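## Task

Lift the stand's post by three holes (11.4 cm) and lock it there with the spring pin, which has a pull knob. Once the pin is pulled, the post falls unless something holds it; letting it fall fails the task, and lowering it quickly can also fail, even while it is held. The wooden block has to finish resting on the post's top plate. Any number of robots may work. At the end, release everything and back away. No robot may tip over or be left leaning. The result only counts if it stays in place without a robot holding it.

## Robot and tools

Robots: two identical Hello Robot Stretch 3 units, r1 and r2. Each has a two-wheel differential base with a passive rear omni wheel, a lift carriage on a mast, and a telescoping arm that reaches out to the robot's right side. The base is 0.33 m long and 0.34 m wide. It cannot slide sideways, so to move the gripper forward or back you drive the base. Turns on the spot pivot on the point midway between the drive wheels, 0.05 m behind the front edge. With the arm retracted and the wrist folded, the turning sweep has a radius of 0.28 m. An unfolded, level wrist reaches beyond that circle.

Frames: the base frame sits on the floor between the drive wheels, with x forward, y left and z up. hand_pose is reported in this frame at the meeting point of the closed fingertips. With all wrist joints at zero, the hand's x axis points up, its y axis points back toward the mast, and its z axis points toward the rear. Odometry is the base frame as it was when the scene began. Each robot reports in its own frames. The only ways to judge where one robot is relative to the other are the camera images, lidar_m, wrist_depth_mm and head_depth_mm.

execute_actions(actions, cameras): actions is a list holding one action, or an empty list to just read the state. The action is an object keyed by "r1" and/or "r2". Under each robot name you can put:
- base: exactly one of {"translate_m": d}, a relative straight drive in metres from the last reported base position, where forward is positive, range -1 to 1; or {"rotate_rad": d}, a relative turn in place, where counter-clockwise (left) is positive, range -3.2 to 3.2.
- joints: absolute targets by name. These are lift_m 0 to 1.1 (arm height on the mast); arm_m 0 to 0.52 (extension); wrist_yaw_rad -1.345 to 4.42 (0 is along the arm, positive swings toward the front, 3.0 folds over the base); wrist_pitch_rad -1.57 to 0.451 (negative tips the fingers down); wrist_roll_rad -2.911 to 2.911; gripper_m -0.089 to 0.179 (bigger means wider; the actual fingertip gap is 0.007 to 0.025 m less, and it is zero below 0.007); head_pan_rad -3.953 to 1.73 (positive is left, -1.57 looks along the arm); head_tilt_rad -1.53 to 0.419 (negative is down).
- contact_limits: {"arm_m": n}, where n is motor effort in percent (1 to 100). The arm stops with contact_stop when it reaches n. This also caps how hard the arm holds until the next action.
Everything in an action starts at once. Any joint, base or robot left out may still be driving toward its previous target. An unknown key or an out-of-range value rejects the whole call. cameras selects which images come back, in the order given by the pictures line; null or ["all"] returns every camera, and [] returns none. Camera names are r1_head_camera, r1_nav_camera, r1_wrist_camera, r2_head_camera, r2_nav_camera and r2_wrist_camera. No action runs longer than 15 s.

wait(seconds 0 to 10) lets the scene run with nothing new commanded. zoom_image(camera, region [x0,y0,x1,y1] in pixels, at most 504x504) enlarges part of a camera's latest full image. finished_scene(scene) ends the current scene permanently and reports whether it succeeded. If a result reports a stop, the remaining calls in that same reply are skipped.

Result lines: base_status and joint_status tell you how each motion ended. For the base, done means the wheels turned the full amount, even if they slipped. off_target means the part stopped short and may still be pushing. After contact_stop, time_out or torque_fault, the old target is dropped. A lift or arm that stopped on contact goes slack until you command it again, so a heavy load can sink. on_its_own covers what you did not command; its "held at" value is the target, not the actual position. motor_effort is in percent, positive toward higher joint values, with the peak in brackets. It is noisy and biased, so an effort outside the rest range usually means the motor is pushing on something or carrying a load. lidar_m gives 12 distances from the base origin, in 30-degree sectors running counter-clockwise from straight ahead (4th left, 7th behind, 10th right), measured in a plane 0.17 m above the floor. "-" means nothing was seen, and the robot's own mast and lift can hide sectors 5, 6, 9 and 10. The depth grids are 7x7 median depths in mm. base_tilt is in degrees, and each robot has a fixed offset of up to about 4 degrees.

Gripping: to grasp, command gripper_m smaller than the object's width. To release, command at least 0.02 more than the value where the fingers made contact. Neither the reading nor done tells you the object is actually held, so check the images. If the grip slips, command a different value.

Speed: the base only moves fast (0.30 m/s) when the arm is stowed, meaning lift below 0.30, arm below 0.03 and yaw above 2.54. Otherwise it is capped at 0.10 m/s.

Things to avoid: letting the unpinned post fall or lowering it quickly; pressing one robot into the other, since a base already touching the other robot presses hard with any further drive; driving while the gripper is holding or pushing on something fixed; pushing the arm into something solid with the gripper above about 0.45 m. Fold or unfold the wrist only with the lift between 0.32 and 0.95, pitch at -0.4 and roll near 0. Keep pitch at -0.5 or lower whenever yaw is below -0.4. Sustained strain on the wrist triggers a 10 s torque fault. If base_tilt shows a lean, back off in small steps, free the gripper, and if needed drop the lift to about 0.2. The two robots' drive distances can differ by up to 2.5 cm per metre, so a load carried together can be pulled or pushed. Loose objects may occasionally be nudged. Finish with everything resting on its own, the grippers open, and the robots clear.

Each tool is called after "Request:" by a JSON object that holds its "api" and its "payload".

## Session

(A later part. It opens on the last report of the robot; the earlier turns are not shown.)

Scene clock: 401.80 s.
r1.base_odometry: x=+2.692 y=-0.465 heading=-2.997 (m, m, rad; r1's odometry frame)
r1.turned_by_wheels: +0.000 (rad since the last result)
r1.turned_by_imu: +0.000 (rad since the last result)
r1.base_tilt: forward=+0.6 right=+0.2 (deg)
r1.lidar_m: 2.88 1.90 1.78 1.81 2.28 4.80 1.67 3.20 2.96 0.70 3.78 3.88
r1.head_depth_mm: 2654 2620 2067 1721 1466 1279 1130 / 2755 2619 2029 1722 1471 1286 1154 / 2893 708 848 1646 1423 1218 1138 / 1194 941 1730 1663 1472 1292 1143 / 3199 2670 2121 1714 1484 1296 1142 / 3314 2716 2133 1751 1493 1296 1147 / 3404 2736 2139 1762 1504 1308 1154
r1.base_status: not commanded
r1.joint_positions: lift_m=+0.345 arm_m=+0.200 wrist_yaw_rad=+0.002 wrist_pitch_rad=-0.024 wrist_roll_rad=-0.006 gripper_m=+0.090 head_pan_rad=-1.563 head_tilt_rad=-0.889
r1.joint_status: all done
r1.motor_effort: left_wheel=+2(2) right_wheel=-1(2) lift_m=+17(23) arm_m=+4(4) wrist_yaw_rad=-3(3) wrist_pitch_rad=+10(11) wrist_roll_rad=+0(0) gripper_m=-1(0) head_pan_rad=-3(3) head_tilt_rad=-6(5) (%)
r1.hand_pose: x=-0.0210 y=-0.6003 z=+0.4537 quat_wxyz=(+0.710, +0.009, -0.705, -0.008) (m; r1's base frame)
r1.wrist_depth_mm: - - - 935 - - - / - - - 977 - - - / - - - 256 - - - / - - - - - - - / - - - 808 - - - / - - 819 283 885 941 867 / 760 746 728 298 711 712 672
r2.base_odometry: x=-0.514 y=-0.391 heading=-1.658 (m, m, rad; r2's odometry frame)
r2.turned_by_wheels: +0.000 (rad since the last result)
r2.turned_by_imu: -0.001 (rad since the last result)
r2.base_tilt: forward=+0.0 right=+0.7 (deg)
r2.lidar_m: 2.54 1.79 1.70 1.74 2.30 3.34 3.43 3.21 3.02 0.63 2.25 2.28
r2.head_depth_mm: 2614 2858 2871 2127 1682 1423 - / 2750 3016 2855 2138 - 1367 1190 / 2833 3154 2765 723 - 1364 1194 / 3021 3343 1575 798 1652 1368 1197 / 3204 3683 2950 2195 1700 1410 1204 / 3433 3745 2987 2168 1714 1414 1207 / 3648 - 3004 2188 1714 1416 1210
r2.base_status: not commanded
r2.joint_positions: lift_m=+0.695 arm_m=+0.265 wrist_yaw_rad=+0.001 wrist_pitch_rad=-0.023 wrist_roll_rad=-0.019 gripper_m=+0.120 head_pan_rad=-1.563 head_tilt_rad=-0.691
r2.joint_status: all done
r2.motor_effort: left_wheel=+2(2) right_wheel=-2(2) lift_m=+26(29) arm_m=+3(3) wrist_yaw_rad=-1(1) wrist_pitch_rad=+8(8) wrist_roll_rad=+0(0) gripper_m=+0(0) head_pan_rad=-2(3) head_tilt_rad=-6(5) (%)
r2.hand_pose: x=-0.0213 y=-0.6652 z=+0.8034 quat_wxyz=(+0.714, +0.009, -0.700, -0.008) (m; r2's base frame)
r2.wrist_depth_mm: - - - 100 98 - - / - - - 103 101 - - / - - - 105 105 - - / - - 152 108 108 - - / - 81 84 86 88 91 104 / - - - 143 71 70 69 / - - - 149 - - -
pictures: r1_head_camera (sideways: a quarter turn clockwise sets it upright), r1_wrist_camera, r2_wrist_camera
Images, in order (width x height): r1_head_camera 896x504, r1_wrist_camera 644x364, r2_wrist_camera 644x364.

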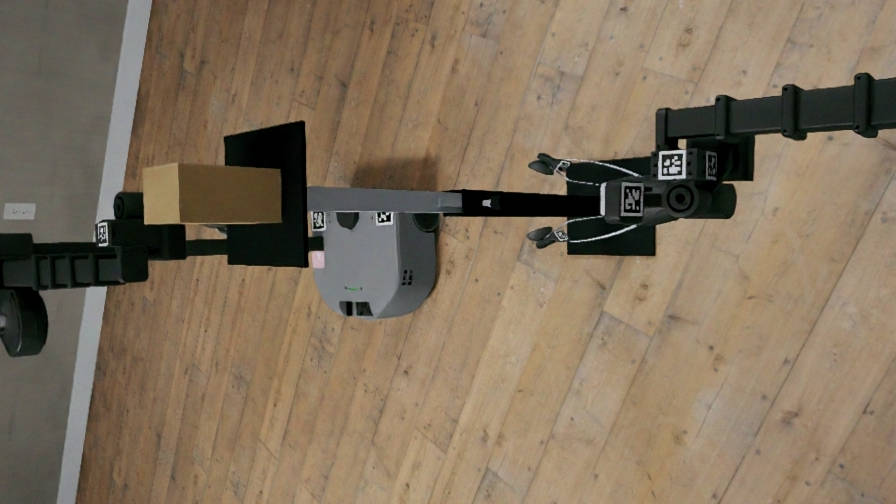

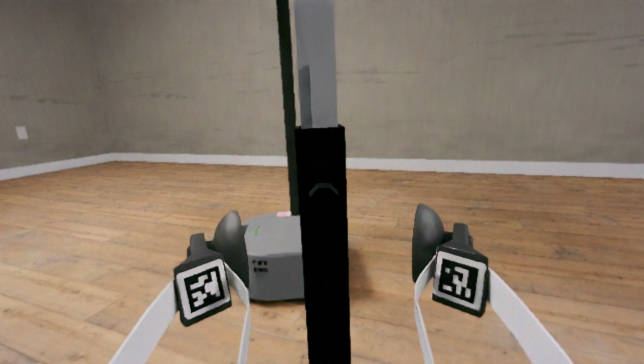

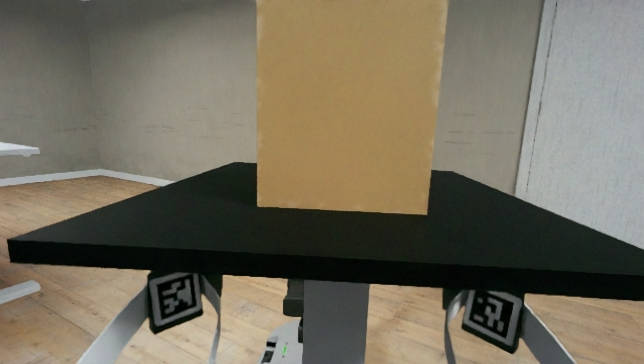

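Request:
{"api": "execute_actions", "payload": {"actions": [{"r2": {"joints": {"gripper_m": 0.0}}}], "cameras": ["r1_wrist_camera", "r2_wrist_camera", "r2_head_camera"]}}

Request:
{"api": "zoom_image", "payload": {"camera": "r1_wrist_camera", "region": [200, 100, 460, 300]}}

Scene clock: 414.27 s.
r1.base_odometry: x=+2.692 y=-0.465 heading=-2.997 (m, m, rad; r1's odometry frame)
r1.turned_by_wheels: +0.000 (rad since the last result)
r1.turned_by_imu: +0.000 (rad since the last result)
r1.base_tilt: forward=+0.6 right=+0.2 (deg)
r1.lidar_m: 2.89 1.90 1.78 1.81 2.28 4.81 1.67 3.19 2.96 0.70 3.77 3.88
r1.head_depth_mm: 2636 2593 2072 1707 1463 1274 1132 / 2767 2626 2022 1728 1468 1294 1146 / 2855 708 850 1642 1434 1216 1133 / 1189 937 1734 1669 1474 1290 1143 / 3146 2703 2106 1705 1491 1294 1150 / 3298 2724 2124 1752 1500 1300 1146 / 3439 2733 2142 1766 1499 1303 1152
r1.base_status: not commanded
r1.joint_positions: lift_m=+0.345 arm_m=+0.200 wrist_yaw_rad=+0.002 wrist_pitch_rad=-0.024 wrist_roll_rad=-0.006 gripper_m=+0.090 head_pan_rad=-1.563 head_tilt_rad=-0.889
r1.joint_status: not commanded
r1.motor_effort: left_wheel=+3(2) right_wheel=-2(2) lift_m=+18(18) arm_m=+4(4) wrist_yaw_rad=-3(2) wrist_pitch_rad=+10(10) wrist_roll_rad=+0(0) gripper_m=+0(0) head_pan_rad=-3(3) head_tilt_rad=-6(5) (%)
r1.hand_pose: x=-0.0210 y=-0.6003 z=+0.4537 quat_wxyz=(+0.710, +0.009, -0.705, -0.008) (m; r1's base frame)
r1.wrist_depth_mm: - - - 937 - - - / - - - 948 - - - / - - - 254 - - - / - - - - - - - / - - - 822 - - - / - - 807 283 887 899 861 / 760 771 757 295 716 695 692
r2.base_odometry: x=-0.514 y=-0.391 heading=-1.658 (m, m, rad; r2's odometry frame)
r2.turned_by_wheels: +0.000 (rad since the last result)
r2.turned_by_imu: -0.001 (rad since the last result)
r2.base_tilt: forward=+0.0 right=+0.8 (deg)
r2.lidar_m: 2.55 1.79 1.70 1.74 2.30 3.36 3.44 3.18 3.01 0.63 2.25 2.28
r2.head_depth_mm: 2594 2886 2873 2124 1684 1423 - / 2738 3009 2927 2121 - 1378 1188 / 2835 3108 2782 721 - 1368 1190 / 2989 3324 1573 799 1642 1370 1201 / 3212 3627 3028 2158 1707 1402 1206 / 3427 3807 2990 2199 1714 1406 1202 / 3637 - 3028 2203 1719 1412 1205
r2.base_status: not commanded
r2.joint_positions: lift_m=+0.695 arm_m=+0.265 wrist_yaw_rad=-0.004 wrist_pitch_rad=-0.022 wrist_roll_rad=-0.019 gripper_m=+0.001 head_pan_rad=-1.563 head_tilt_rad=-0.691
r2.joint_status: all done
r2.motor_effort: left_wheel=+1(2) right_wheel=+1(2) lift_m=+26(27) arm_m=-2(3) wrist_yaw_rad=+4(4) wrist_pitch_rad=+8(8) wrist_roll_rad=+0(0) gripper_m=-16(99) head_pan_rad=-2(2) head_tilt_rad=-6(6) (%)
r2.hand_pose: x=-0.0226 y=-0.6658 z=+0.8036 quat_wxyz=(+0.714, +0.007, -0.700, -0.010) (m; r2's base frame)
r2.wrist_depth_mm: - - - 98 97 - - / - - - 101 100 - - / - - - 104 103 - - / - - 132 107 106 - - / - 81 84 86 89 92 104 / - - 71 70 69 68 68 / - - - 148 - - -
pictures: r1_wrist_camera, r2_head_camera (sideways: a quarter turn clockwise sets it upright), r2_wrist_camera
Images, in order (width x height): r1_wrist_camera 644x364, r2_head_camera 896x504, r2_wrist_camera 644x364.

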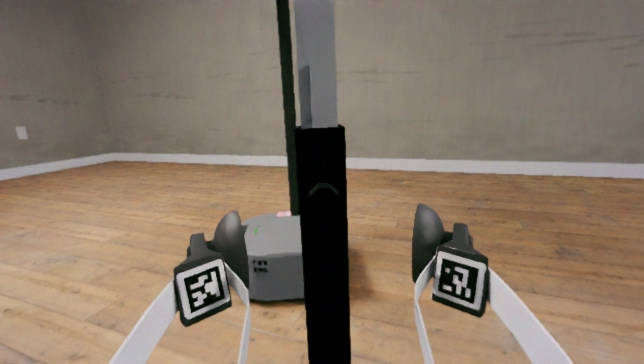

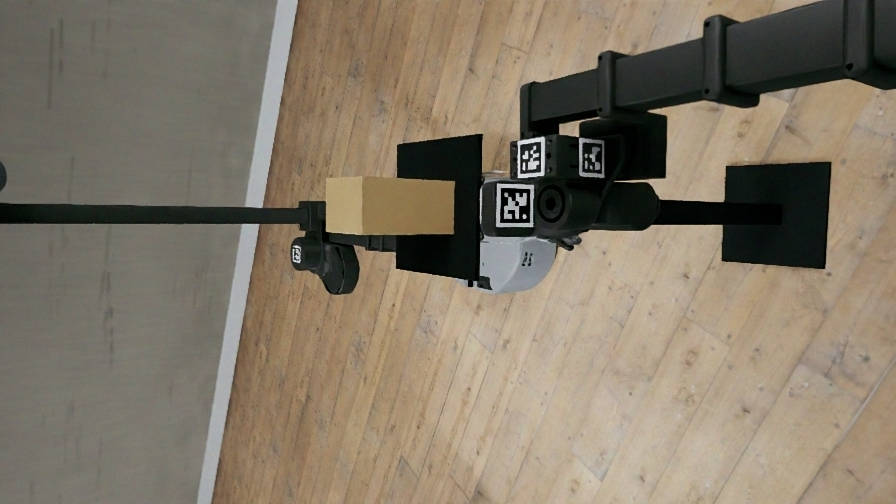

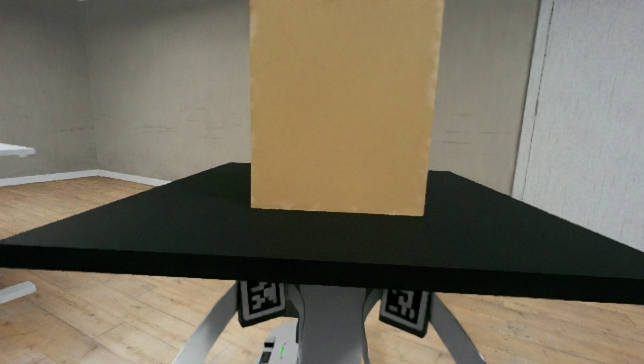

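Region (200, 100, 460, 300) of r1_wrist_camera's 644x364 image, scaled by 1.938; it fills the top 388 rows of this view, and the rest is white.

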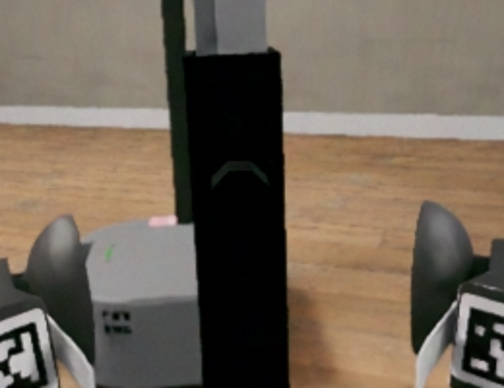

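Request:
{"api": "execute_actions", "payload": {"actions": [{"r1": {"joints": {"arm_m": 0.275}, "contact_limits": {"arm_m": 20}}, "r2": {"joints": {"gripper_m": -0.03}}}], "cameras": ["r1_wrist_camera", "r1_head_camera"]}}

Scene clock: 440.47 s.
r1.base_odometry: x=+2.692 y=-0.465 heading=-2.997 (m, m, rad; r1's odometry frame)
r1.turned_by_wheels: +0.000 (rad since the last result)
r1.turned_by_imu: +0.000 (rad since the last result)
r1.base_tilt: forward=+0.6 right=+0.2 (deg)
r1.lidar_m: 2.88 1.90 1.78 1.80 2.28 4.79 1.68 3.18 2.96 0.70 3.79 3.87
r1.head_depth_mm: 2651 2587 2060 1710 1460 1279 1125 / 2793 2635 2020 1727 1479 1279 1150 / 2860 710 851 1645 1492 1263 1137 / 1191 940 1732 1675 1466 1291 1145 / 3170 2709 2114 1709 1484 1291 1145 / 3303 2709 2130 1754 1495 1303 1152 / 3426 2719 2139 1762 1505 1309 1153
r1.base_status: not commanded
r1.joint_positions: lift_m=+0.345 arm_m=+0.275 wrist_yaw_rad=+0.002 wrist_pitch_rad=-0.024 wrist_roll_rad=-0.006 gripper_m=+0.090 head_pan_rad=-1.563 head_tilt_rad=-0.889
r1.joint_status: all done
r1.motor_effort: left_wheel=+3(3) right_wheel=-2(2) lift_m=+18(18) arm_m=+4(3) wrist_yaw_rad=-3(4) wrist_pitch_rad=+11(10) wrist_roll_rad=+0(0) gripper_m=+0(0) head_pan_rad=-3(3) head_tilt_rad=-6(6) (%)
r1.contact_limits: arm_m 20 (drawing in: default 26, maximum 43; extending or still: default 36, maximum 59)
r1.hand_pose: x=-0.0210 y=-0.6753 z=+0.4537 quat_wxyz=(+0.710, +0.009, -0.705, -0.008) (m; r1's base frame)
r1.wrist_depth_mm: - - - 172 - - - / - - - 179 - - - / - - - 181 - - - / - - - 183 - - - / - - - 186 - - - / - - 752 199 874 901 877 / 765 753 742 209 719 693 687
r2.base_odometry: x=-0.514 y=-0.391 heading=-1.658 (m, m, rad; r2's odometry frame)
r2.turned_by_wheels: +0.000 (rad since the last result)
r2.turned_by_imu: -0.001 (rad since the last result)
r2.base_tilt: forward=+0.0 right=+0.8 (deg)
r2.lidar_m: 2.56 1.79 1.70 1.74 2.30 3.35 3.44 3.20 3.01 0.63 2.25 2.28
r2.head_depth_mm: 2612 2890 2865 2127 1673 1421 - / 2732 3054 2887 2123 - 1396 1192 / 2838 3147 2771 720 - 1365 1191 / 3045 3351 1561 797 1648 1372 1198 / 3231 3716 2954 2161 1695 1405 1195 / 3404 3758 2983 2169 1723 1417 1204 / 3627 - 3013 2195 1716 1422 1202
r2.base_status: not commanded
r2.joint_positions: lift_m=+0.695 arm_m=+0.266 wrist_yaw_rad=-0.004 wrist_pitch_rad=-0.022 wrist_roll_rad=-0.019 gripper_m=-0.025 head_pan_rad=-1.563 head_tilt_rad=-0.691
r2.joint_status: gripper_m off_target (ended at -0.025, target -0.030)
r2.motor_effort: left_wheel=+1(1) right_wheel=+0(0) lift_m=+27(26) arm_m=-5(5) wrist_yaw_rad=+4(3) wrist_pitch_rad=+8(8) wrist_roll_rad=+0(0) gripper_m=-26(100) head_pan_rad=-3(3) head_tilt_rad=-6(6) (%)
r2.hand_pose: x=-0.0226 y=-0.6663 z=+0.8038 quat_wxyz=(+0.714, +0.006, -0.700, -0.009) (m; r2's base frame)
r2.wrist_depth_mm: - - - 97 95 - - / - - - 99 98 - - / - - - 102 101 - - / - - 133 105 105 - - / - 82 84 86 89 92 104 / - - 70 69 68 67 66 / - - - 145 - - -
pictures: r1_head_camera (sideways: a quarter turn clockwise sets it upright), r1_wrist_camera
Images, in order (width x height): r1_head_camera 896x504, r1_wrist_camera 644x364.

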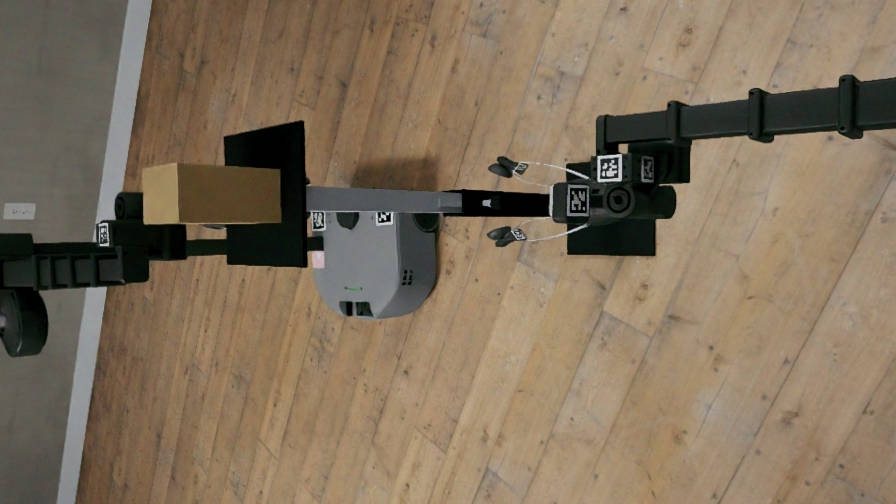

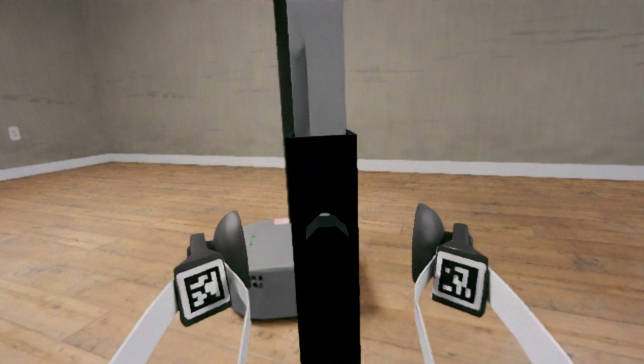

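Request:
{"api": "zoom_image", "payload": {"camera": "r1_wrist_camera", "region": [180, 120, 480, 340]}}

Request:
{"api": "zoom_image", "payload": {"camera": "r1_head_camera", "region": [420, 130, 620, 270]}}

Region (180, 120, 480, 340) of r1_wrist_camera's 644x364 image, scaled by 1.680; it fills the top 370 rows of this view, and the rest is white.

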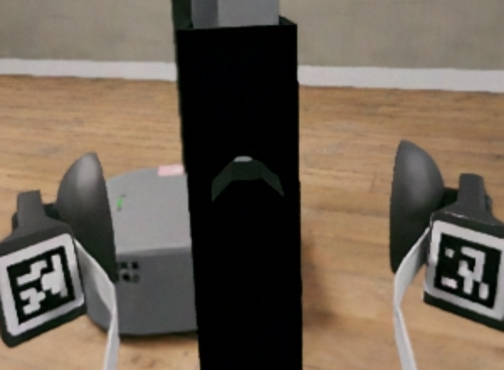

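Region (420, 130, 620, 270) of r1_head_camera's 896x504 image, scaled by 2.520, with more detail than that image has; it fills the top 353 rows of this view, and the rest is white.

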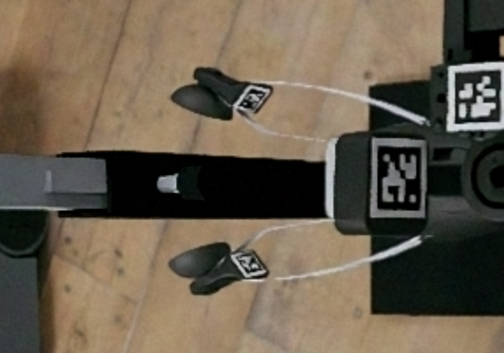

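Request:
{"api": "execute_actions", "payload": {"actions": [{"r1": {"joints": {"arm_m": 0.279, "gripper_m": -0.005}, "contact_limits": {"arm_m": 20}}}], "cameras": ["r1_wrist_camera", "r1_head_camera"]}}

Scene clock: 462.70 s.
r1.base_odometry: x=+2.692 y=-0.465 heading=-2.997 (m, m, rad; r1's odometry frame)
r1.turned_by_wheels: +0.000 (rad since the last result)
r1.turned_by_imu: +0.000 (rad since the last result)
r1.base_tilt: forward=+0.6 right=+0.3 (deg)
r1.lidar_m: 2.88 1.91 1.78 1.80 2.28 4.81 1.68 3.18 2.96 0.70 3.77 3.87
r1.head_depth_mm: 2685 2598 2064 1717 1465 1274 1129 / 2776 2611 2012 1729 1502 1280 1151 / 2879 709 850 1648 1510 1263 1138 / 1189 939 1727 1663 1471 1289 1140 / 3175 2694 2112 1707 1482 1293 1141 / 3311 2722 2124 1761 1492 1302 1150 / 3397 2730 2146 1763 1500 1308 1150
r1.base_status: not commanded
r1.joint_positions: lift_m=+0.345 arm_m=+0.279 wrist_yaw_rad=+0.002 wrist_pitch_rad=-0.024 wrist_roll_rad=-0.006 gripper_m=-0.004 head_pan_rad=-1.563 head_tilt_rad=-0.889
r1.joint_status: all done
r1.motor_effort: left_wheel=+2(2) right_wheel=-2(2) lift_m=+18(18) arm_m=+2(5) wrist_yaw_rad=-3(3) wrist_pitch_rad=+10(10) wrist_roll_rad=+0(0) gripper_m=-12(85) head_pan_rad=-3(3) head_tilt_rad=-6(6) (%)
r1.contact_limits: arm_m 20 (drawing in: default 26, maximum 43; extending or still: default 36, maximum 59)
r1.hand_pose: x=-0.0210 y=-0.6795 z=+0.4537 quat_wxyz=(+0.710, +0.009, -0.705, -0.008) (m; r1's base frame)
r1.wrist_depth_mm: - - - 168 - - - / - - - 174 - - - / - - - 178 - - - / - - - 179 - - - / - - - 153 - - - / - 968 940 193 920 882 874 / 783 741 738 204 723 703 688
r2.base_odometry: x=-0.514 y=-0.391 heading=-1.658 (m, m, rad; r2's odometry frame)
r2.turned_by_wheels: +0.000 (rad since the last result)
r2.turned_by_imu: -0.001 (rad since the last result)
r2.base_tilt: forward=+0.0 right=+0.8 (deg)
r2.lidar_m: 2.54 1.79 1.70 1.74 2.29 3.34 3.44 3.21 3.02 0.63 2.25 2.28
r2.head_depth_mm: 2638 2881 2919 2118 1692 1417 - / 2730 3042 2869 2127 - 1396 1195 / 2814 3156 2742 720 - 1357 1193 / 3042 3361 1568 797 1657 1365 1197 / 3246 3607 2962 2161 1699 1410 1197 / 3409 3812 2953 2159 1715 1414 1196 / 3646 - 2997 2198 1727 1424 1204
r2.base_status: not commanded
r2.joint_positions: lift_m=+0.695 arm_m=+0.266 wrist_yaw_rad=-0.004 wrist_pitch_rad=-0.022 wrist_roll_rad=-0.019 gripper_m=-0.016 head_pan_rad=-1.563 head_tilt_rad=-0.691
r2.joint_status: not commanded
r2.on_its_own: gripper_m is held at -0.017, not at your -0.030, by its stall guard, which is not easing now
r2.motor_effort: left_wheel=+1(1) right_wheel=+0(0) lift_m=+26(26) arm_m=-5(4) wrist_yaw_rad=+4(4) wrist_pitch_rad=+8(8) wrist_roll_rad=+0(0) gripper_m=-22(23) head_pan_rad=-3(3) head_tilt_rad=-5(5) (%)
r2.hand_pose: x=-0.0226 y=-0.6663 z=+0.8038 quat_wxyz=(+0.714, +0.006, -0.700, -0.009) (m; r2's base frame)
r2.wrist_depth_mm: - - - 97 96 - - / - - - 99 99 - - / - - - 102 102 - - / - - 132 106 105 - - / - 82 84 86 89 92 104 / - - 70 69 68 67 67 / - - - 146 - - -
pictures: r1_head_camera (sideways: a quarter turn clockwise sets it upright), r1_wrist_camera
Images, in order (width x height): r1_head_camera 896x504, r1_wrist_camera 644x364.

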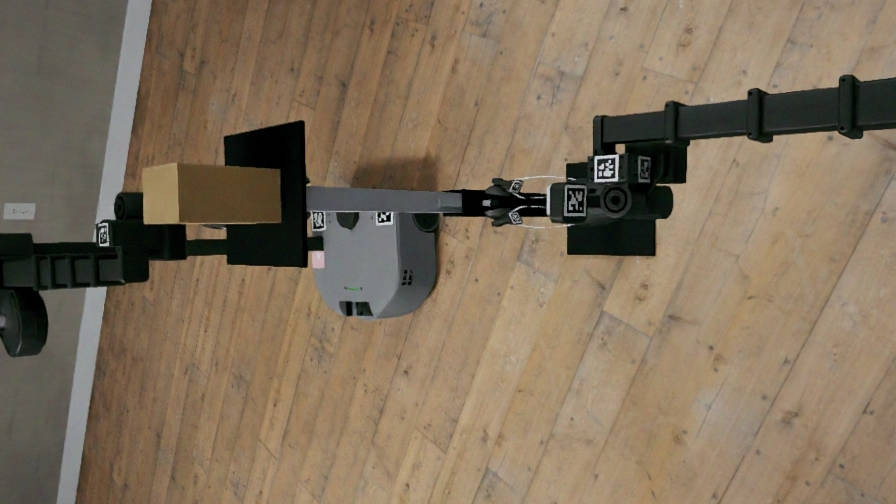

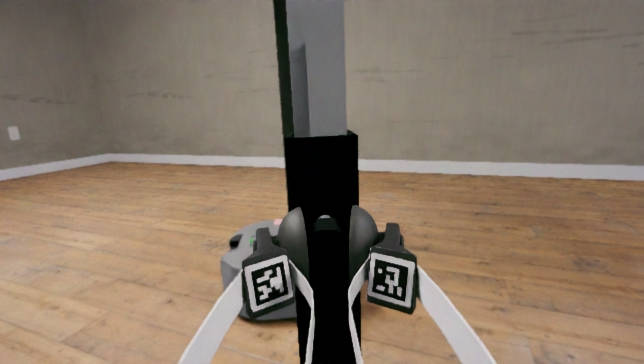

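Request:
{"api": "execute_actions", "payload": {"actions": [{"r1": {"joints": {"gripper_m": -0.022}}, "r2": {"joints": {"lift_m": 0.698}}}], "cameras": []}}

Request:
{"api": "execute_actions", "payload": {"actions": [{"r1": {"joints": {"arm_m": 0.259}}}], "cameras": ["r1_wrist_camera", "r1_head_camera"]}}

Scene clock: 470.87 s.
r1.base_odometry: x=+2.692 y=-0.465 heading=-2.997 (m, m, rad; r1's odometry frame)
r1.turned_by_wheels: +0.000 (rad since the last result)
r1.turned_by_imu: +0.000 (rad since the last result)
r1.base_tilt: forward=+0.7 right=+0.3 (deg)
r1.lidar_m: 2.88 1.91 1.78 1.80 2.28 4.78 1.67 3.20 2.96 0.70 3.77 3.88
r1.head_depth_mm: 2635 2593 2065 1714 1463 1272 1129 / 2770 2601 2034 1716 1494 1274 1150 / 2872 708 850 1646 1504 1257 1142 / 1183 941 1734 1672 1470 1291 1140 / 3182 2688 2119 1708 1487 1294 1145 / 3267 2705 2116 1754 1491 1301 1151 / 3382 2722 2136 1767 1506 1303 1152
r1.base_status: not commanded
r1.joint_positions: lift_m=+0.345 arm_m=+0.279 wrist_yaw_rad=+0.002 wrist_pitch_rad=-0.024 wrist_roll_rad=-0.006 gripper_m=-0.021 head_pan_rad=-1.563 head_tilt_rad=-0.889
r1.joint_status: all done
r1.motor_effort: left_wheel=+3(3) right_wheel=-2(2) lift_m=+19(19) arm_m=+0(2) wrist_yaw_rad=-2(3) wrist_pitch_rad=+10(10) wrist_roll_rad=+0(0) gripper_m=-17(76) head_pan_rad=-3(3) head_tilt_rad=-6(7) (%)
r1.hand_pose: x=-0.0210 y=-0.6796 z=+0.4537 quat_wxyz=(+0.710, +0.009, -0.705, -0.008) (m; r1's base frame)
r1.wrist_depth_mm: - - - 169 - - - / - - - 175 - - - / - - - 176 - - - / - - - 178 - - - / - - - 154 - - - / - 987 949 193 915 881 878 / 782 758 736 205 730 714 688
r2.base_odometry: x=-0.514 y=-0.391 heading=-1.658 (m, m, rad; r2's odometry frame)
r2.turned_by_wheels: +0.000 (rad since the last result)
r2.turned_by_imu: -0.001 (rad since the last result)
r2.base_tilt: forward=+0.0 right=+0.9 (deg)
r2.lidar_m: 2.56 1.79 1.70 1.74 2.29 3.36 3.44 3.22 3.01 0.63 2.24 2.28
r2.head_depth_mm: 2646 2875 2812 2139 1685 1431 - / 2744 3068 2913 2129 - 1380 1193 / 2809 3141 2763 719 - 1370 1188 / 2973 3381 1567 797 1652 1375 1199 / 3199 3593 2953 2167 1700 1407 1201 / 3403 3816 2940 2193 1716 1418 1202 / 3648 - 2955 2175 1708 1421 1215
r2.base_status: not commanded
r2.joint_positions: lift_m=+0.698 arm_m=+0.266 wrist_yaw_rad=-0.004 wrist_pitch_rad=-0.031 wrist_roll_rad=-0.019 gripper_m=-0.016 head_pan_rad=-1.563 head_tilt_rad=-0.691
r2.joint_status: all done
r2.on_its_own: gripper_m is held at -0.017, not at your -0.030, by its stall guard, which is not easing now
r2.motor_effort: left_wheel=+1(1) right_wheel=+0(1) lift_m=+29(29) arm_m=-5(6) wrist_yaw_rad=+4(4) wrist_pitch_rad=+11(11) wrist_roll_rad=+0(0) gripper_m=-23(22) head_pan_rad=-3(3) head_tilt_rad=-6(6) (%)
r2.hand_pose: x=-0.0226 y=-0.6660 z=+0.8043 quat_wxyz=(+0.714, +0.010, -0.700, -0.013) (m; r2's base frame)
r2.wrist_depth_mm: - - - 96 95 - - / - - - 99 98 - - / - - - 102 101 - - / - - 134 105 105 - - / - 84 86 88 91 94 - / - - 70 69 68 68 67 / - - - 147 - - -
pictures: none
No camera images: the call's "cameras" was empty. Leave "cameras" out to get every camera's image.

Scene clock: 471.90 s.
r1.base_odometry: x=+2.692 y=-0.465 heading=-2.997 (m, m, rad; r1's odometry frame)
r1.turned_by_wheels: +0.000 (rad since the last result)
r1.turned_by_imu: +0.000 (rad since the last result)
r1.base_tilt: forward=+0.6 right=+0.3 (deg)
r1.lidar_m: 2.89 1.90 1.78 1.80 2.28 4.78 1.67 3.17 2.96 0.70 3.79 3.88
r1.head_depth_mm: 2652 2590 2069 1714 1464 1274 1128 / 2762 2614 2031 1723 1472 1291 1140 / 2880 707 851 1640 1475 1250 1139 / 1185 939 1729 1671 1484 1285 1138 / 3177 2693 2113 1707 1485 1289 1143 / 3307 2720 2125 1762 1499 1301 1150 / 3395 2733 2129 1768 1503 1307 1157
r1.base_status: not commanded
r1.joint_positions: lift_m=+0.345 arm_m=+0.259 wrist_yaw_rad=+0.002 wrist_pitch_rad=-0.024 wrist_roll_rad=-0.006 gripper_m=-0.021 head_pan_rad=-1.563 head_tilt_rad=-0.889
r1.joint_status: all done
r1.motor_effort: left_wheel=+2(3) right_wheel=-3(2) lift_m=+18(18) arm_m=-3(8) wrist_yaw_rad=-2(2) wrist_pitch_rad=+10(10) wrist_roll_rad=+0(0) gripper_m=-14(17) head_pan_rad=-3(3) head_tilt_rad=-6(6) (%)
r1.hand_pose: x=-0.0210 y=-0.6599 z=+0.4537 quat_wxyz=(+0.710, +0.009, -0.705, -0.008) (m; r1's base frame)
r1.wrist_depth_mm: - - - 188 - - - / - - - 194 - - - / - - - 197 - - - / - - - 199 - - - / - - - 170 - - - / - 984 895 215 960 896 897 / 791 749 729 448 708 694 689
r2.base_odometry: x=-0.514 y=-0.391 heading=-1.658 (m, m, rad; r2's odometry frame)
r2.turned_by_wheels: +0.000 (rad since the last result)
r2.turned_by_imu: +0.000 (rad since the last result)
r2.base_tilt: forward=+0.1 right=+0.8 (deg)
r2.lidar_m: 2.55 1.79 1.70 1.74 2.29 3.35 3.45 3.19 3.02 0.63 2.24 2.27
r2.head_depth_mm: 2642 2909 2886 2140 1696 1424 - / 2712 3012 2919 2112 - 1378 1189 / 2809 3177 2791 719 - 1369 1188 / 3018 3383 1572 799 1649 1369 1193 / 3153 3637 2959 2163 1713 1401 1194 / 3430 3741 2977 2177 1705 1406 1204 / 3608 - 3021 2190 1714 1419 1207
r2.base_status: not commanded
r2.joint_positions: lift_m=+0.698 arm_m=+0.266 wrist_yaw_rad=-0.004 wrist_pitch_rad=-0.031 wrist_roll_rad=-0.019 gripper_m=-0.016 head_pan_rad=-1.563 head_tilt_rad=-0.691
r2.joint_status: not commanded
r2.on_its_own: gripper_m is held at -0.017, not at your -0.030, by its stall guard, which is not easing now
r2.motor_effort: left_wheel=+1(1) right_wheel=+1(0) lift_m=+29(29) arm_m=-5(5) wrist_yaw_rad=+3(4) wrist_pitch_rad=+11(11) wrist_roll_rad=+0(0) gripper_m=-22(23) head_pan_rad=-3(2) head_tilt_rad=-5(6) (%)
r2.hand_pose: x=-0.0226 y=-0.6660 z=+0.8043 quat_wxyz=(+0.714, +0.010, -0.700, -0.013) (m; r2's base frame)
r2.wrist_depth_mm: - - - 96 95 - - / - - - 99 98 - - / - - - 102 101 - - / - - 134 105 105 - - / - 84 86 89 91 94 - / - - 70 69 68 68 67 / - - - 146 - - -
pictures: r1_head_camera (sideways: a quarter turn clockwise sets it upright), r1_wrist_camera
Images, in order (width x height): r1_head_camera 896x504, r1_wrist_camera 644x364.

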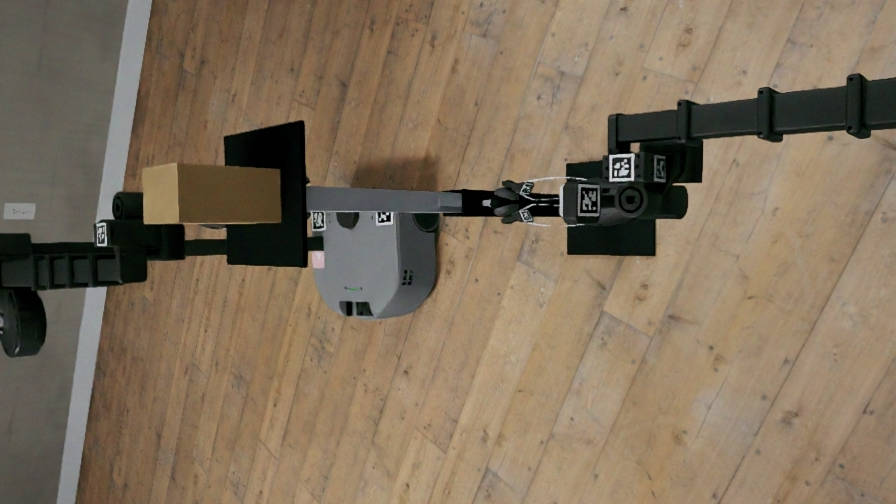

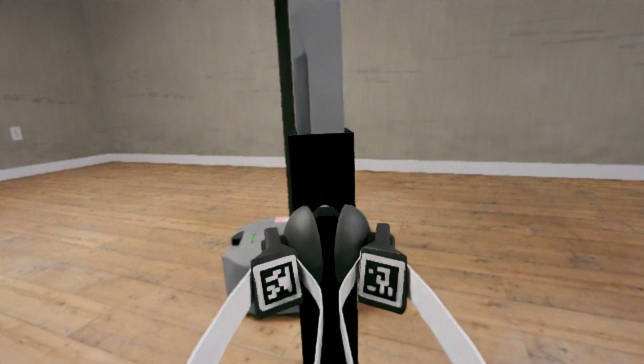

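Request:
{"api": "execute_actions", "payload": {"actions": [{"r1": {"joints": {"gripper_m": 0.055}}, "r2": {"joints": {"lift_m": 0.703}}}], "cameras": []}}

Request:
{"api": "execute_actions", "payload": {"actions": [{"r1": {"joints": {"arm_m": 0.29}, "contact_limits": {"arm_m": 15}}}], "cameras": ["r1_wrist_camera", "r1_head_camera"]}}

Scene clock: 503.53 s.
r1.base_odometry: x=+2.692 y=-0.465 heading=-2.997 (m, m, rad; r1's odometry frame)
r1.turned_by_wheels: +0.000 (rad since the last result)
r1.turned_by_imu: +0.000 (rad since the last result)
r1.base_tilt: forward=+0.7 right=+0.3 (deg)
r1.lidar_m: 2.88 1.90 1.78 1.80 2.28 4.80 1.68 3.19 2.97 0.70 3.75 3.88
r1.head_depth_mm: 2656 2609 2057 1718 1461 1273 1128 / 2786 2637 2011 1721 1473 1290 1142 / 2882 709 851 1642 1474 1251 1136 / 1171 940 1736 1668 1481 1292 1143 / 3147 2669 2112 1705 1486 1297 1146 / 3307 2709 2127 1753 1498 1302 1151 / 3417 2726 2136 1770 1496 1302 1155
r1.base_status: not commanded
r1.joint_positions: lift_m=+0.345 arm_m=+0.259 wrist_yaw_rad=+0.002 wrist_pitch_rad=-0.023 wrist_roll_rad=-0.006 gripper_m=+0.055 head_pan_rad=-1.563 head_tilt_rad=-0.889
r1.joint_status: all done
r1.motor_effort: left_wheel=+2(2) right_wheel=-2(3) lift_m=+18(18) arm_m=-3(3) wrist_yaw_rad=-2(3) wrist_pitch_rad=+10(10) wrist_roll_rad=+0(0) gripper_m=+0(80) head_pan_rad=-3(3) head_tilt_rad=-6(5) (%)
r1.hand_pose: x=-0.0210 y=-0.6599 z=+0.4538 quat_wxyz=(+0.710, +0.009, -0.705, -0.008) (m; r1's base frame)
r1.wrist_depth_mm: - - - 188 - - - / - - - 194 - - - / - - - 197 - - - / - - - 199 - - - / - - - 206 - - - / - 984 - 217 855 873 861 / 745 762 740 226 713 706 696
r2.base_odometry: x=-0.514 y=-0.391 heading=-1.658 (m, m, rad; r2's odometry frame)
r2.turned_by_wheels: +0.000 (rad since the last result)
r2.turned_by_imu: -0.001 (rad since the last result)
r2.base_tilt: forward=+0.0 right=+0.8 (deg)
r2.lidar_m: 2.55 1.79 1.70 1.74 2.29 3.36 3.43 3.21 3.02 0.63 2.25 2.28
r2.head_depth_mm: 2624 2865 2862 2134 1689 1434 - / 2737 3053 2931 2118 - 1368 1189 / 2817 3183 2768 716 - 1365 1192 / 3010 3343 1579 798 1648 1371 1191 / 3167 3671 2945 2155 1691 1408 1205 / 3375 3906 2979 2171 1713 1416 1205 / 3580 - 2967 2186 1713 1411 1208
r2.base_status: not commanded
r2.joint_positions: lift_m=+0.703 arm_m=+0.266 wrist_yaw_rad=-0.004 wrist_pitch_rad=-0.048 wrist_roll_rad=-0.019 gripper_m=-0.013 head_pan_rad=-1.563 head_tilt_rad=-0.691
r2.joint_status: all done
r2.on_its_own: gripper_m is held at -0.014, not at your -0.030, by its stall guard, which is not easing now
r2.motor_effort: left_wheel=+1(1) right_wheel=+0(0) lift_m=+30(30) arm_m=-5(6) wrist_yaw_rad=+3(3) wrist_pitch_rad=+17(17) wrist_roll_rad=+0(0) gripper_m=-21(22) head_pan_rad=-3(2) head_tilt_rad=-6(5) (%)
r2.hand_pose: x=-0.0226 y=-0.6654 z=+0.8049 quat_wxyz=(+0.714, +0.016, -0.700, -0.019) (m; r2's base frame)
r2.wrist_depth_mm: - - - 95 94 - - / - - - 98 97 - - / - - - 102 101 - - / - - 136 105 105 - - / - 88 90 92 95 97 - / - 71 71 70 69 68 68 / - - - 148 - - -
pictures: none
No camera images: the call's "cameras" was empty. Leave "cameras" out to get every camera's image.

Scene clock: 504.77 s.
r1.base_odometry: x=+2.692 y=-0.465 heading=-2.997 (m, m, rad; r1's odometry frame)
r1.turned_by_wheels: +0.000 (rad since the last result)
r1.turned_by_imu: +0.000 (rad since the last result)
r1.base_tilt: forward=+0.6 right=+0.3 (deg)
r1.lidar_m: 2.88 1.91 1.78 1.80 2.28 4.77 1.67 3.18 2.96 0.70 3.76 3.89
r1.head_depth_mm: 2668 2603 2071 1705 1459 1276 1129 / 2777 2636 2028 1720 1499 1278 1145 / 2875 709 852 1639 1505 1263 1139 / 1165 940 1732 1673 1477 1292 1143 / 3207 2678 2108 1705 1482 1296 1143 / 3290 2702 2111 1753 1493 1301 1153 / 3395 2755 2154 1764 1503 1309 1153
r1.base_status: not commanded
r1.joint_positions: lift_m=+0.345 arm_m=+0.290 wrist_yaw_rad=+0.002 wrist_pitch_rad=-0.023 wrist_roll_rad=-0.006 gripper_m=+0.055 head_pan_rad=-1.563 head_tilt_rad=-0.889
r1.joint_status: all done
r1.motor_effort: left_wheel=+2(2) right_wheel=-2(3) lift_m=+18(18) arm_m=+4(5) wrist_yaw_rad=-2(2) wrist_pitch_rad=+10(10) wrist_roll_rad=+0(0) gripper_m=+0(0) head_pan_rad=-3(3) head_tilt_rad=-6(6) (%)
r1.contact_limits: arm_m 15 (drawing in: default 26, maximum 43; extending or still: default 36, maximum 59)
r1.hand_pose: x=-0.0210 y=-0.6903 z=+0.4538 quat_wxyz=(+0.710, +0.009, -0.705, -0.008) (m; r1's base frame)
r1.wrist_depth_mm: - - - 160 - - - / - - - 165 - - - / - - - 168 - - - / - - - 168 - - - / - - - 171 - - - / - 985 - 180 863 887 872 / 774 737 719 188 709 691 674
r2.base_odometry: x=-0.514 y=-0.391 heading=-1.658 (m, m, rad; r2's odometry frame)
r2.turned_by_wheels: +0.000 (rad since the last result)
r2.turned_by_imu: +0.000 (rad since the last result)
r2.base_tilt: forward=+0.0 right=+0.8 (deg)
r2.lidar_m: 2.55 1.79 1.70 1.74 2.30 3.36 3.43 3.22 3.02 0.63 2.24 2.28
r2.head_depth_mm: 2589 2883 2870 2139 1685 1424 - / 2733 3067 2895 2150 - 1359 1186 / 2832 3153 2759 719 - 1363 1193 / 3022 3366 1564 797 1654 1361 1200 / 3186 3559 2965 2172 1720 1408 1202 / 3395 3804 2944 2133 1702 1403 1197 / 3586 - 2983 2187 1705 1417 1208
r2.base_status: not commanded
r2.joint_positions: lift_m=+0.703 arm_m=+0.266 wrist_yaw_rad=-0.004 wrist_pitch_rad=-0.048 wrist_roll_rad=-0.019 gripper_m=-0.013 head_pan_rad=-1.563 head_tilt_rad=-0.691
r2.joint_status: not commanded
r2.on_its_own: gripper_m is held at -0.014, not at your -0.030, by its stall guard, which is not easing now
r2.motor_effort: left_wheel=+1(1) right_wheel=+0(0) lift_m=+30(30) arm_m=-5(5) wrist_yaw_rad=+4(4) wrist_pitch_rad=+17(17) wrist_roll_rad=+0(0) gripper_m=-21(22) head_pan_rad=-3(3) head_tilt_rad=-6(5) (%)
r2.hand_pose: x=-0.0226 y=-0.6654 z=+0.8049 quat_wxyz=(+0.714, +0.016, -0.700, -0.019) (m; r2's base frame)
r2.wrist_depth_mm: - - - 95 94 - - / - - - 98 97 - - / - - - 101 101 - - / - - 136 105 104 - - / - 88 90 92 95 97 - / - 71 71 69 69 68 68 / - - - 148 - - -
pictures: r1_head_camera (sideways: a quarter turn clockwise sets it upright), r1_wrist_camera
Images, in order (width x height): r1_head_camera 896x504, r1_wrist_camera 644x364.

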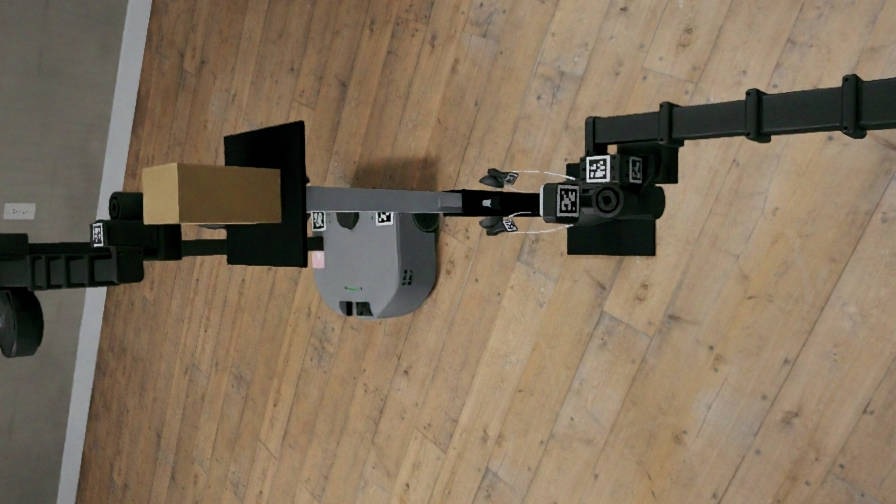

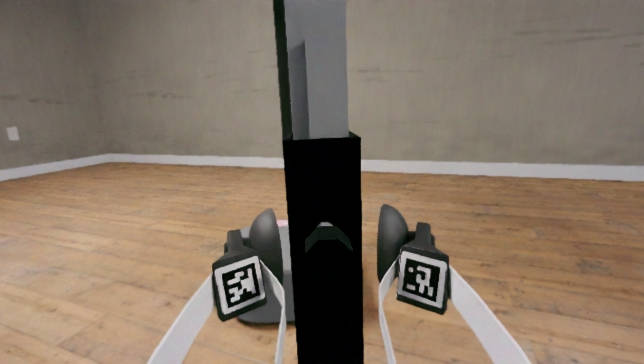

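Request:
{"api": "execute_actions", "payload": {"actions": [{"r1": {"joints": {"gripper_m": -0.02}}, "r2": {"joints": {"lift_m": 0.708}}}], "cameras": ["r1_wrist_camera", "r1_head_camera"]}}

Scene clock: 516.13 s.
r1.base_odometry: x=+2.692 y=-0.465 heading=-2.997 (m, m, rad; r1's odometry frame)
r1.turned_by_wheels: +0.000 (rad since the last result)
r1.turned_by_imu: +0.000 (rad since the last result)
r1.base_tilt: forward=+0.6 right=+0.3 (deg)
r1.lidar_m: 2.89 1.90 1.78 1.80 2.28 4.79 1.67 3.18 2.96 0.70 3.77 3.88
r1.head_depth_mm: 2667 2580 2060 1715 1465 1278 1132 / 2766 2636 2019 1720 1504 1283 1152 / 2878 709 853 1642 1507 1261 1137 / 1150 941 1729 1670 1476 1292 1140 / 3164 2676 2113 1704 1487 1295 1148 / 3304 2710 2127 1760 1499 1297 1149 / 3388 2708 2151 1769 1495 1302 1152
r1.base_status: not commanded
r1.joint_positions: lift_m=+0.345 arm_m=+0.290 wrist_yaw_rad=+0.005 wrist_pitch_rad=-0.024 wrist_roll_rad=-0.006 gripper_m=-0.019 head_pan_rad=-1.563 head_tilt_rad=-0.889
r1.joint_status: all done
r1.motor_effort: left_wheel=+3(3) right_wheel=-2(4) lift_m=+18(18) arm_m=+4(4) wrist_yaw_rad=-7(6) wrist_pitch_rad=+10(10) wrist_roll_rad=+0(0) gripper_m=-19(91) head_pan_rad=-3(3) head_tilt_rad=-5(5) (%)
r1.hand_pose: x=-0.0203 y=-0.6903 z=+0.4536 quat_wxyz=(+0.710, +0.010, -0.705, -0.007) (m; r1's base frame)
r1.wrist_depth_mm: - - - 159 - - - / - - - 164 - - - / - - - 167 - - - / - - - 167 - - - / - - - 148 - - - / - 950 956 181 910 891 884 / 783 725 724 191 721 689 695
r2.base_odometry: x=-0.514 y=-0.391 heading=-1.658 (m, m, rad; r2's odometry frame)
r2.turned_by_wheels: +0.000 (rad since the last result)
r2.turned_by_imu: -0.001 (rad since the last result)
r2.base_tilt: forward=+0.0 right=+0.8 (deg)
r2.lidar_m: 2.55 1.79 1.70 1.74 2.29 3.35 3.45 3.22 3.01 0.63 2.25 2.28
r2.head_depth_mm: 2624 2885 2837 2144 1707 1445 - / 2735 3045 2908 2133 - 1384 1191 / 2831 3116 2752 718 - 1357 1196 / 3001 3328 1579 796 1652 1372 1194 / 3214 3628 2913 2157 1702 1404 1197 / 3352 3814 2983 2177 1716 1408 1208 / 3590 - 2958 2189 1720 1420 1203
r2.base_status: not commanded
r2.joint_positions: lift_m=+0.707 arm_m=+0.266 wrist_yaw_rad=-0.004 wrist_pitch_rad=-0.065 wrist_roll_rad=-0.019 gripper_m=-0.013 head_pan_rad=-1.563 head_tilt_rad=-0.691
r2.joint_status: all done
r2.on_its_own: gripper_m is held at -0.014, not at your -0.030, by its stall guard, which is not easing now
r2.motor_effort: left_wheel=+1(1) right_wheel=+0(0) lift_m=+31(32) arm_m=-5(5) wrist_yaw_rad=+3(4) wrist_pitch_rad=+23(23) wrist_roll_rad=+0(0) gripper_m=-21(22) head_pan_rad=-3(3) head_tilt_rad=-6(6) (%)
r2.hand_pose: x=-0.0226 y=-0.6648 z=+0.8055 quat_wxyz=(+0.714, +0.022, -0.700, -0.025) (m; r2's base frame)
r2.wrist_depth_mm: - - - 94 93 - - / - - - 97 96 - - / - - - 101 100 - - / - - 138 105 104 - - / - 91 93 95 98 100 - / - 73 71 70 69 70 71 / - - - 150 - - -
pictures: r1_head_camera (sideways: a quarter turn clockwise sets it upright), r1_wrist_camera
Images, in order (width x height): r1_head_camera 896x504, r1_wrist_camera 644x364.

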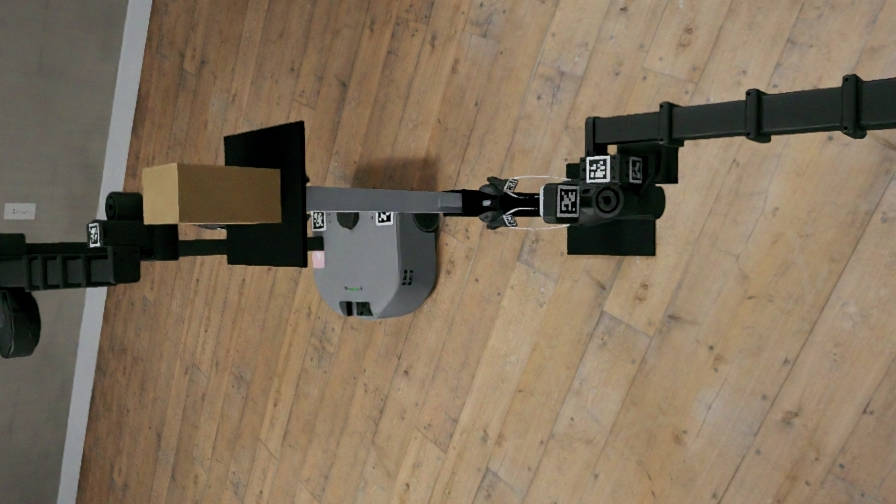

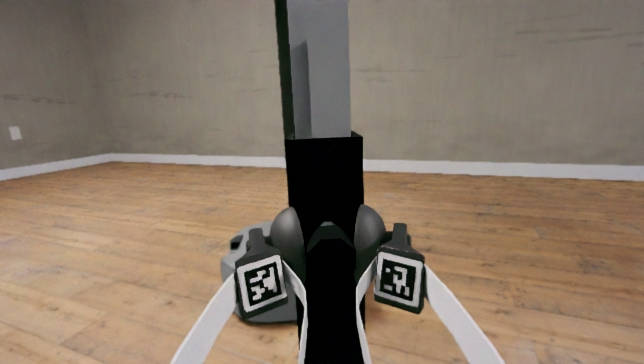

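Request:
{"api": "execute_actions", "payload": {"actions": [{"r1": {"joints": {"arm_m": 0.272}}}], "cameras": ["r1_wrist_camera", "r1_head_camera"]}}

Scene clock: 522.70 s.
r1.base_odometry: x=+2.692 y=-0.465 heading=-2.997 (m, m, rad; r1's odometry frame)
r1.turned_by_wheels: +0.000 (rad since the last result)
r1.turned_by_imu: +0.000 (rad since the last result)
r1.base_tilt: forward=+0.6 right=+0.3 (deg)
r1.lidar_m: 2.88 1.90 1.78 1.81 2.28 4.77 1.67 3.18 2.97 0.70 3.77 3.87
r1.head_depth_mm: 2632 2609 2074 1709 1457 1276 1127 / 2767 2637 2021 1721 1469 1288 1147 / 2874 709 852 1649 1503 1261 1138 / 1150 939 1728 1676 1489 1293 1143 / 3172 2692 2110 1710 1493 1296 1147 / 3277 2709 2127 1757 1490 1301 1148 / 3425 2742 2143 1765 1498 1310 1147
r1.base_status: not commanded
r1.joint_positions: lift_m=+0.345 arm_m=+0.272 wrist_yaw_rad=+0.004 wrist_pitch_rad=-0.021 wrist_roll_rad=-0.006 gripper_m=-0.019 head_pan_rad=-1.563 head_tilt_rad=-0.889
r1.joint_status: all done
r1.motor_effort: left_wheel=+2(3) right_wheel=-3(2) lift_m=+18(18) arm_m=-5(10) wrist_yaw_rad=-5(8) wrist_pitch_rad=+9(11) wrist_roll_rad=+0(0) gripper_m=-16(19) head_pan_rad=-3(3) head_tilt_rad=-6(6) (%)
r1.hand_pose: x=-0.0205 y=-0.6731 z=+0.4543 quat_wxyz=(+0.710, +0.009, -0.705, -0.006) (m; r1's base frame)
r1.wrist_depth_mm: - - - 175 - - - / - - - 182 - - - / - - - 184 - - - / - - - 186 - - - / - - - 156 - - - / - 985 937 200 958 871 868 / 778 735 751 212 714 715 687
r2.base_odometry: x=-0.514 y=-0.391 heading=-1.658 (m, m, rad; r2's odometry frame)
r2.turned_by_wheels: +0.000 (rad since the last result)
r2.turned_by_imu: -0.001 (rad since the last result)
r2.base_tilt: forward=+0.0 right=+0.9 (deg)
r2.lidar_m: 2.55 1.80 1.70 1.74 2.28 3.35 3.46 3.21 3.01 0.63 2.25 2.28
r2.head_depth_mm: 2598 2876 2856 2100 1714 1435 - / 2747 3053 2897 2125 - 1372 1192 / 2819 3129 2795 719 - 1368 1186 / 3031 3369 1565 796 1635 1375 1200 / 3210 3582 2957 2179 1715 1410 1198 / 3394 3800 2971 2166 1706 1421 1199 / 3577 - 3002 2178 1724 1420 1207
r2.base_status: not commanded
r2.joint_positions: lift_m=+0.707 arm_m=+0.266 wrist_yaw_rad=-0.004 wrist_pitch_rad=-0.065 wrist_roll_rad=-0.019 gripper_m=-0.013 head_pan_rad=-1.563 head_tilt_rad=-0.691
r2.joint_status: not commanded
r2.on_its_own: gripper_m is held at -0.014, not at your -0.030, by its stall guard, which is not easing now
r2.motor_effort: left_wheel=+1(1) right_wheel=+0(0) lift_m=+32(31) arm_m=-5(5) wrist_yaw_rad=+3(4) wrist_pitch_rad=+23(23) wrist_roll_rad=+0(0) gripper_m=-22(22) head_pan_rad=-2(3) head_tilt_rad=-6(6) (%)
r2.hand_pose: x=-0.0226 y=-0.6648 z=+0.8055 quat_wxyz=(+0.714, +0.022, -0.700, -0.025) (m; r2's base frame)
r2.wrist_depth_mm: - - - 94 93 - - / - - - 97 96 - - / - - - 101 100 - - / - - 138 105 104 - - / - 91 93 95 98 100 - / - 73 71 70 69 70 71 / - - - 150 - - -
pictures: r1_head_camera (sideways: a quarter turn clockwise sets it upright), r1_wrist_camera
Images, in order (width x height): r1_head_camera 896x504, r1_wrist_camera 644x364.

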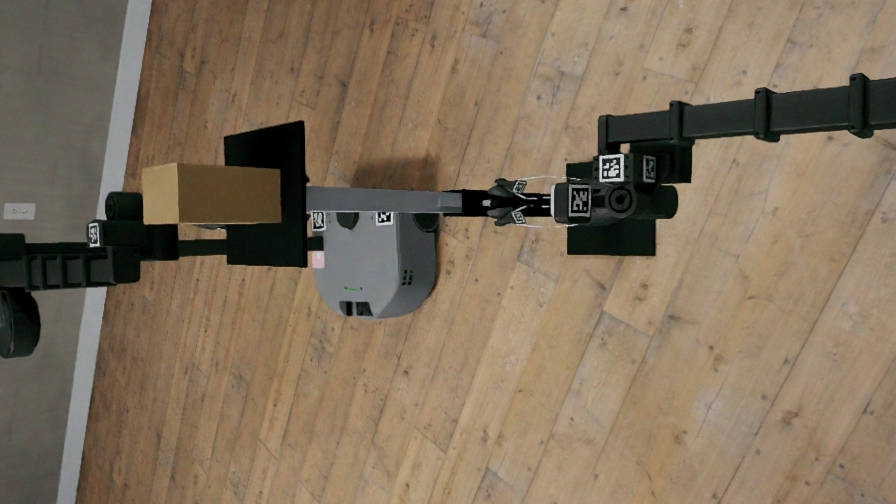

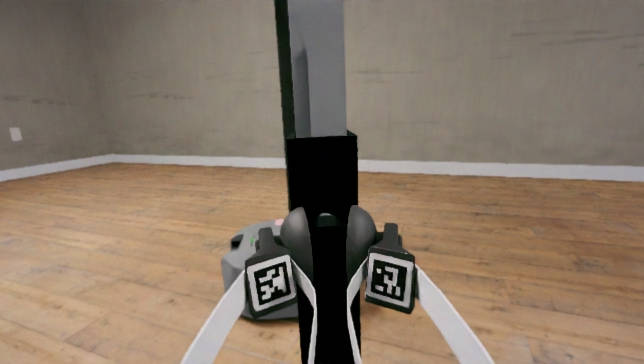

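Request:
{"api": "zoom_image", "payload": {"camera": "r1_head_camera", "region": [420, 130, 620, 270]}}

Request:
{"api": "zoom_image", "payload": {"camera": "r1_wrist_camera", "region": [230, 120, 430, 300]}}

Region (420, 130, 620, 270) of r1_head_camera's 896x504 image, scaled by 2.520, with more detail than that image has; it fills the top 353 rows of this view, and the rest is white.

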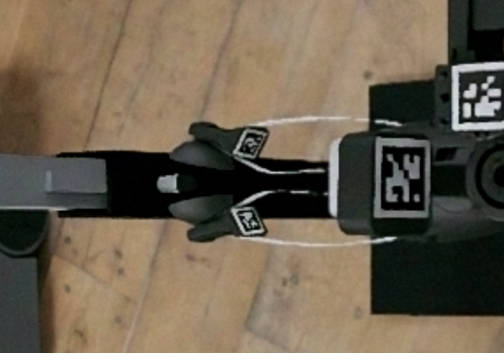

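Region (230, 120, 430, 300) of r1_wrist_camera's 644x364 image, scaled by 2.520; it fills the top 454 rows of this view, and the rest is white.

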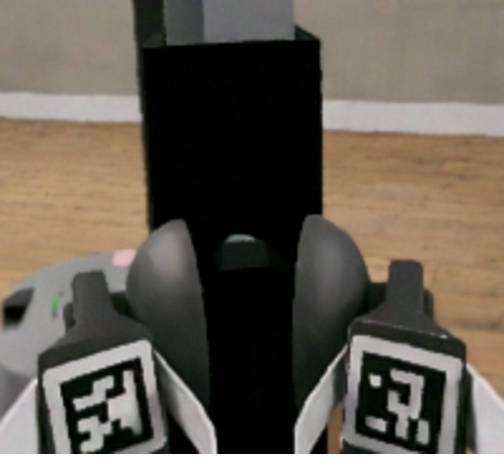

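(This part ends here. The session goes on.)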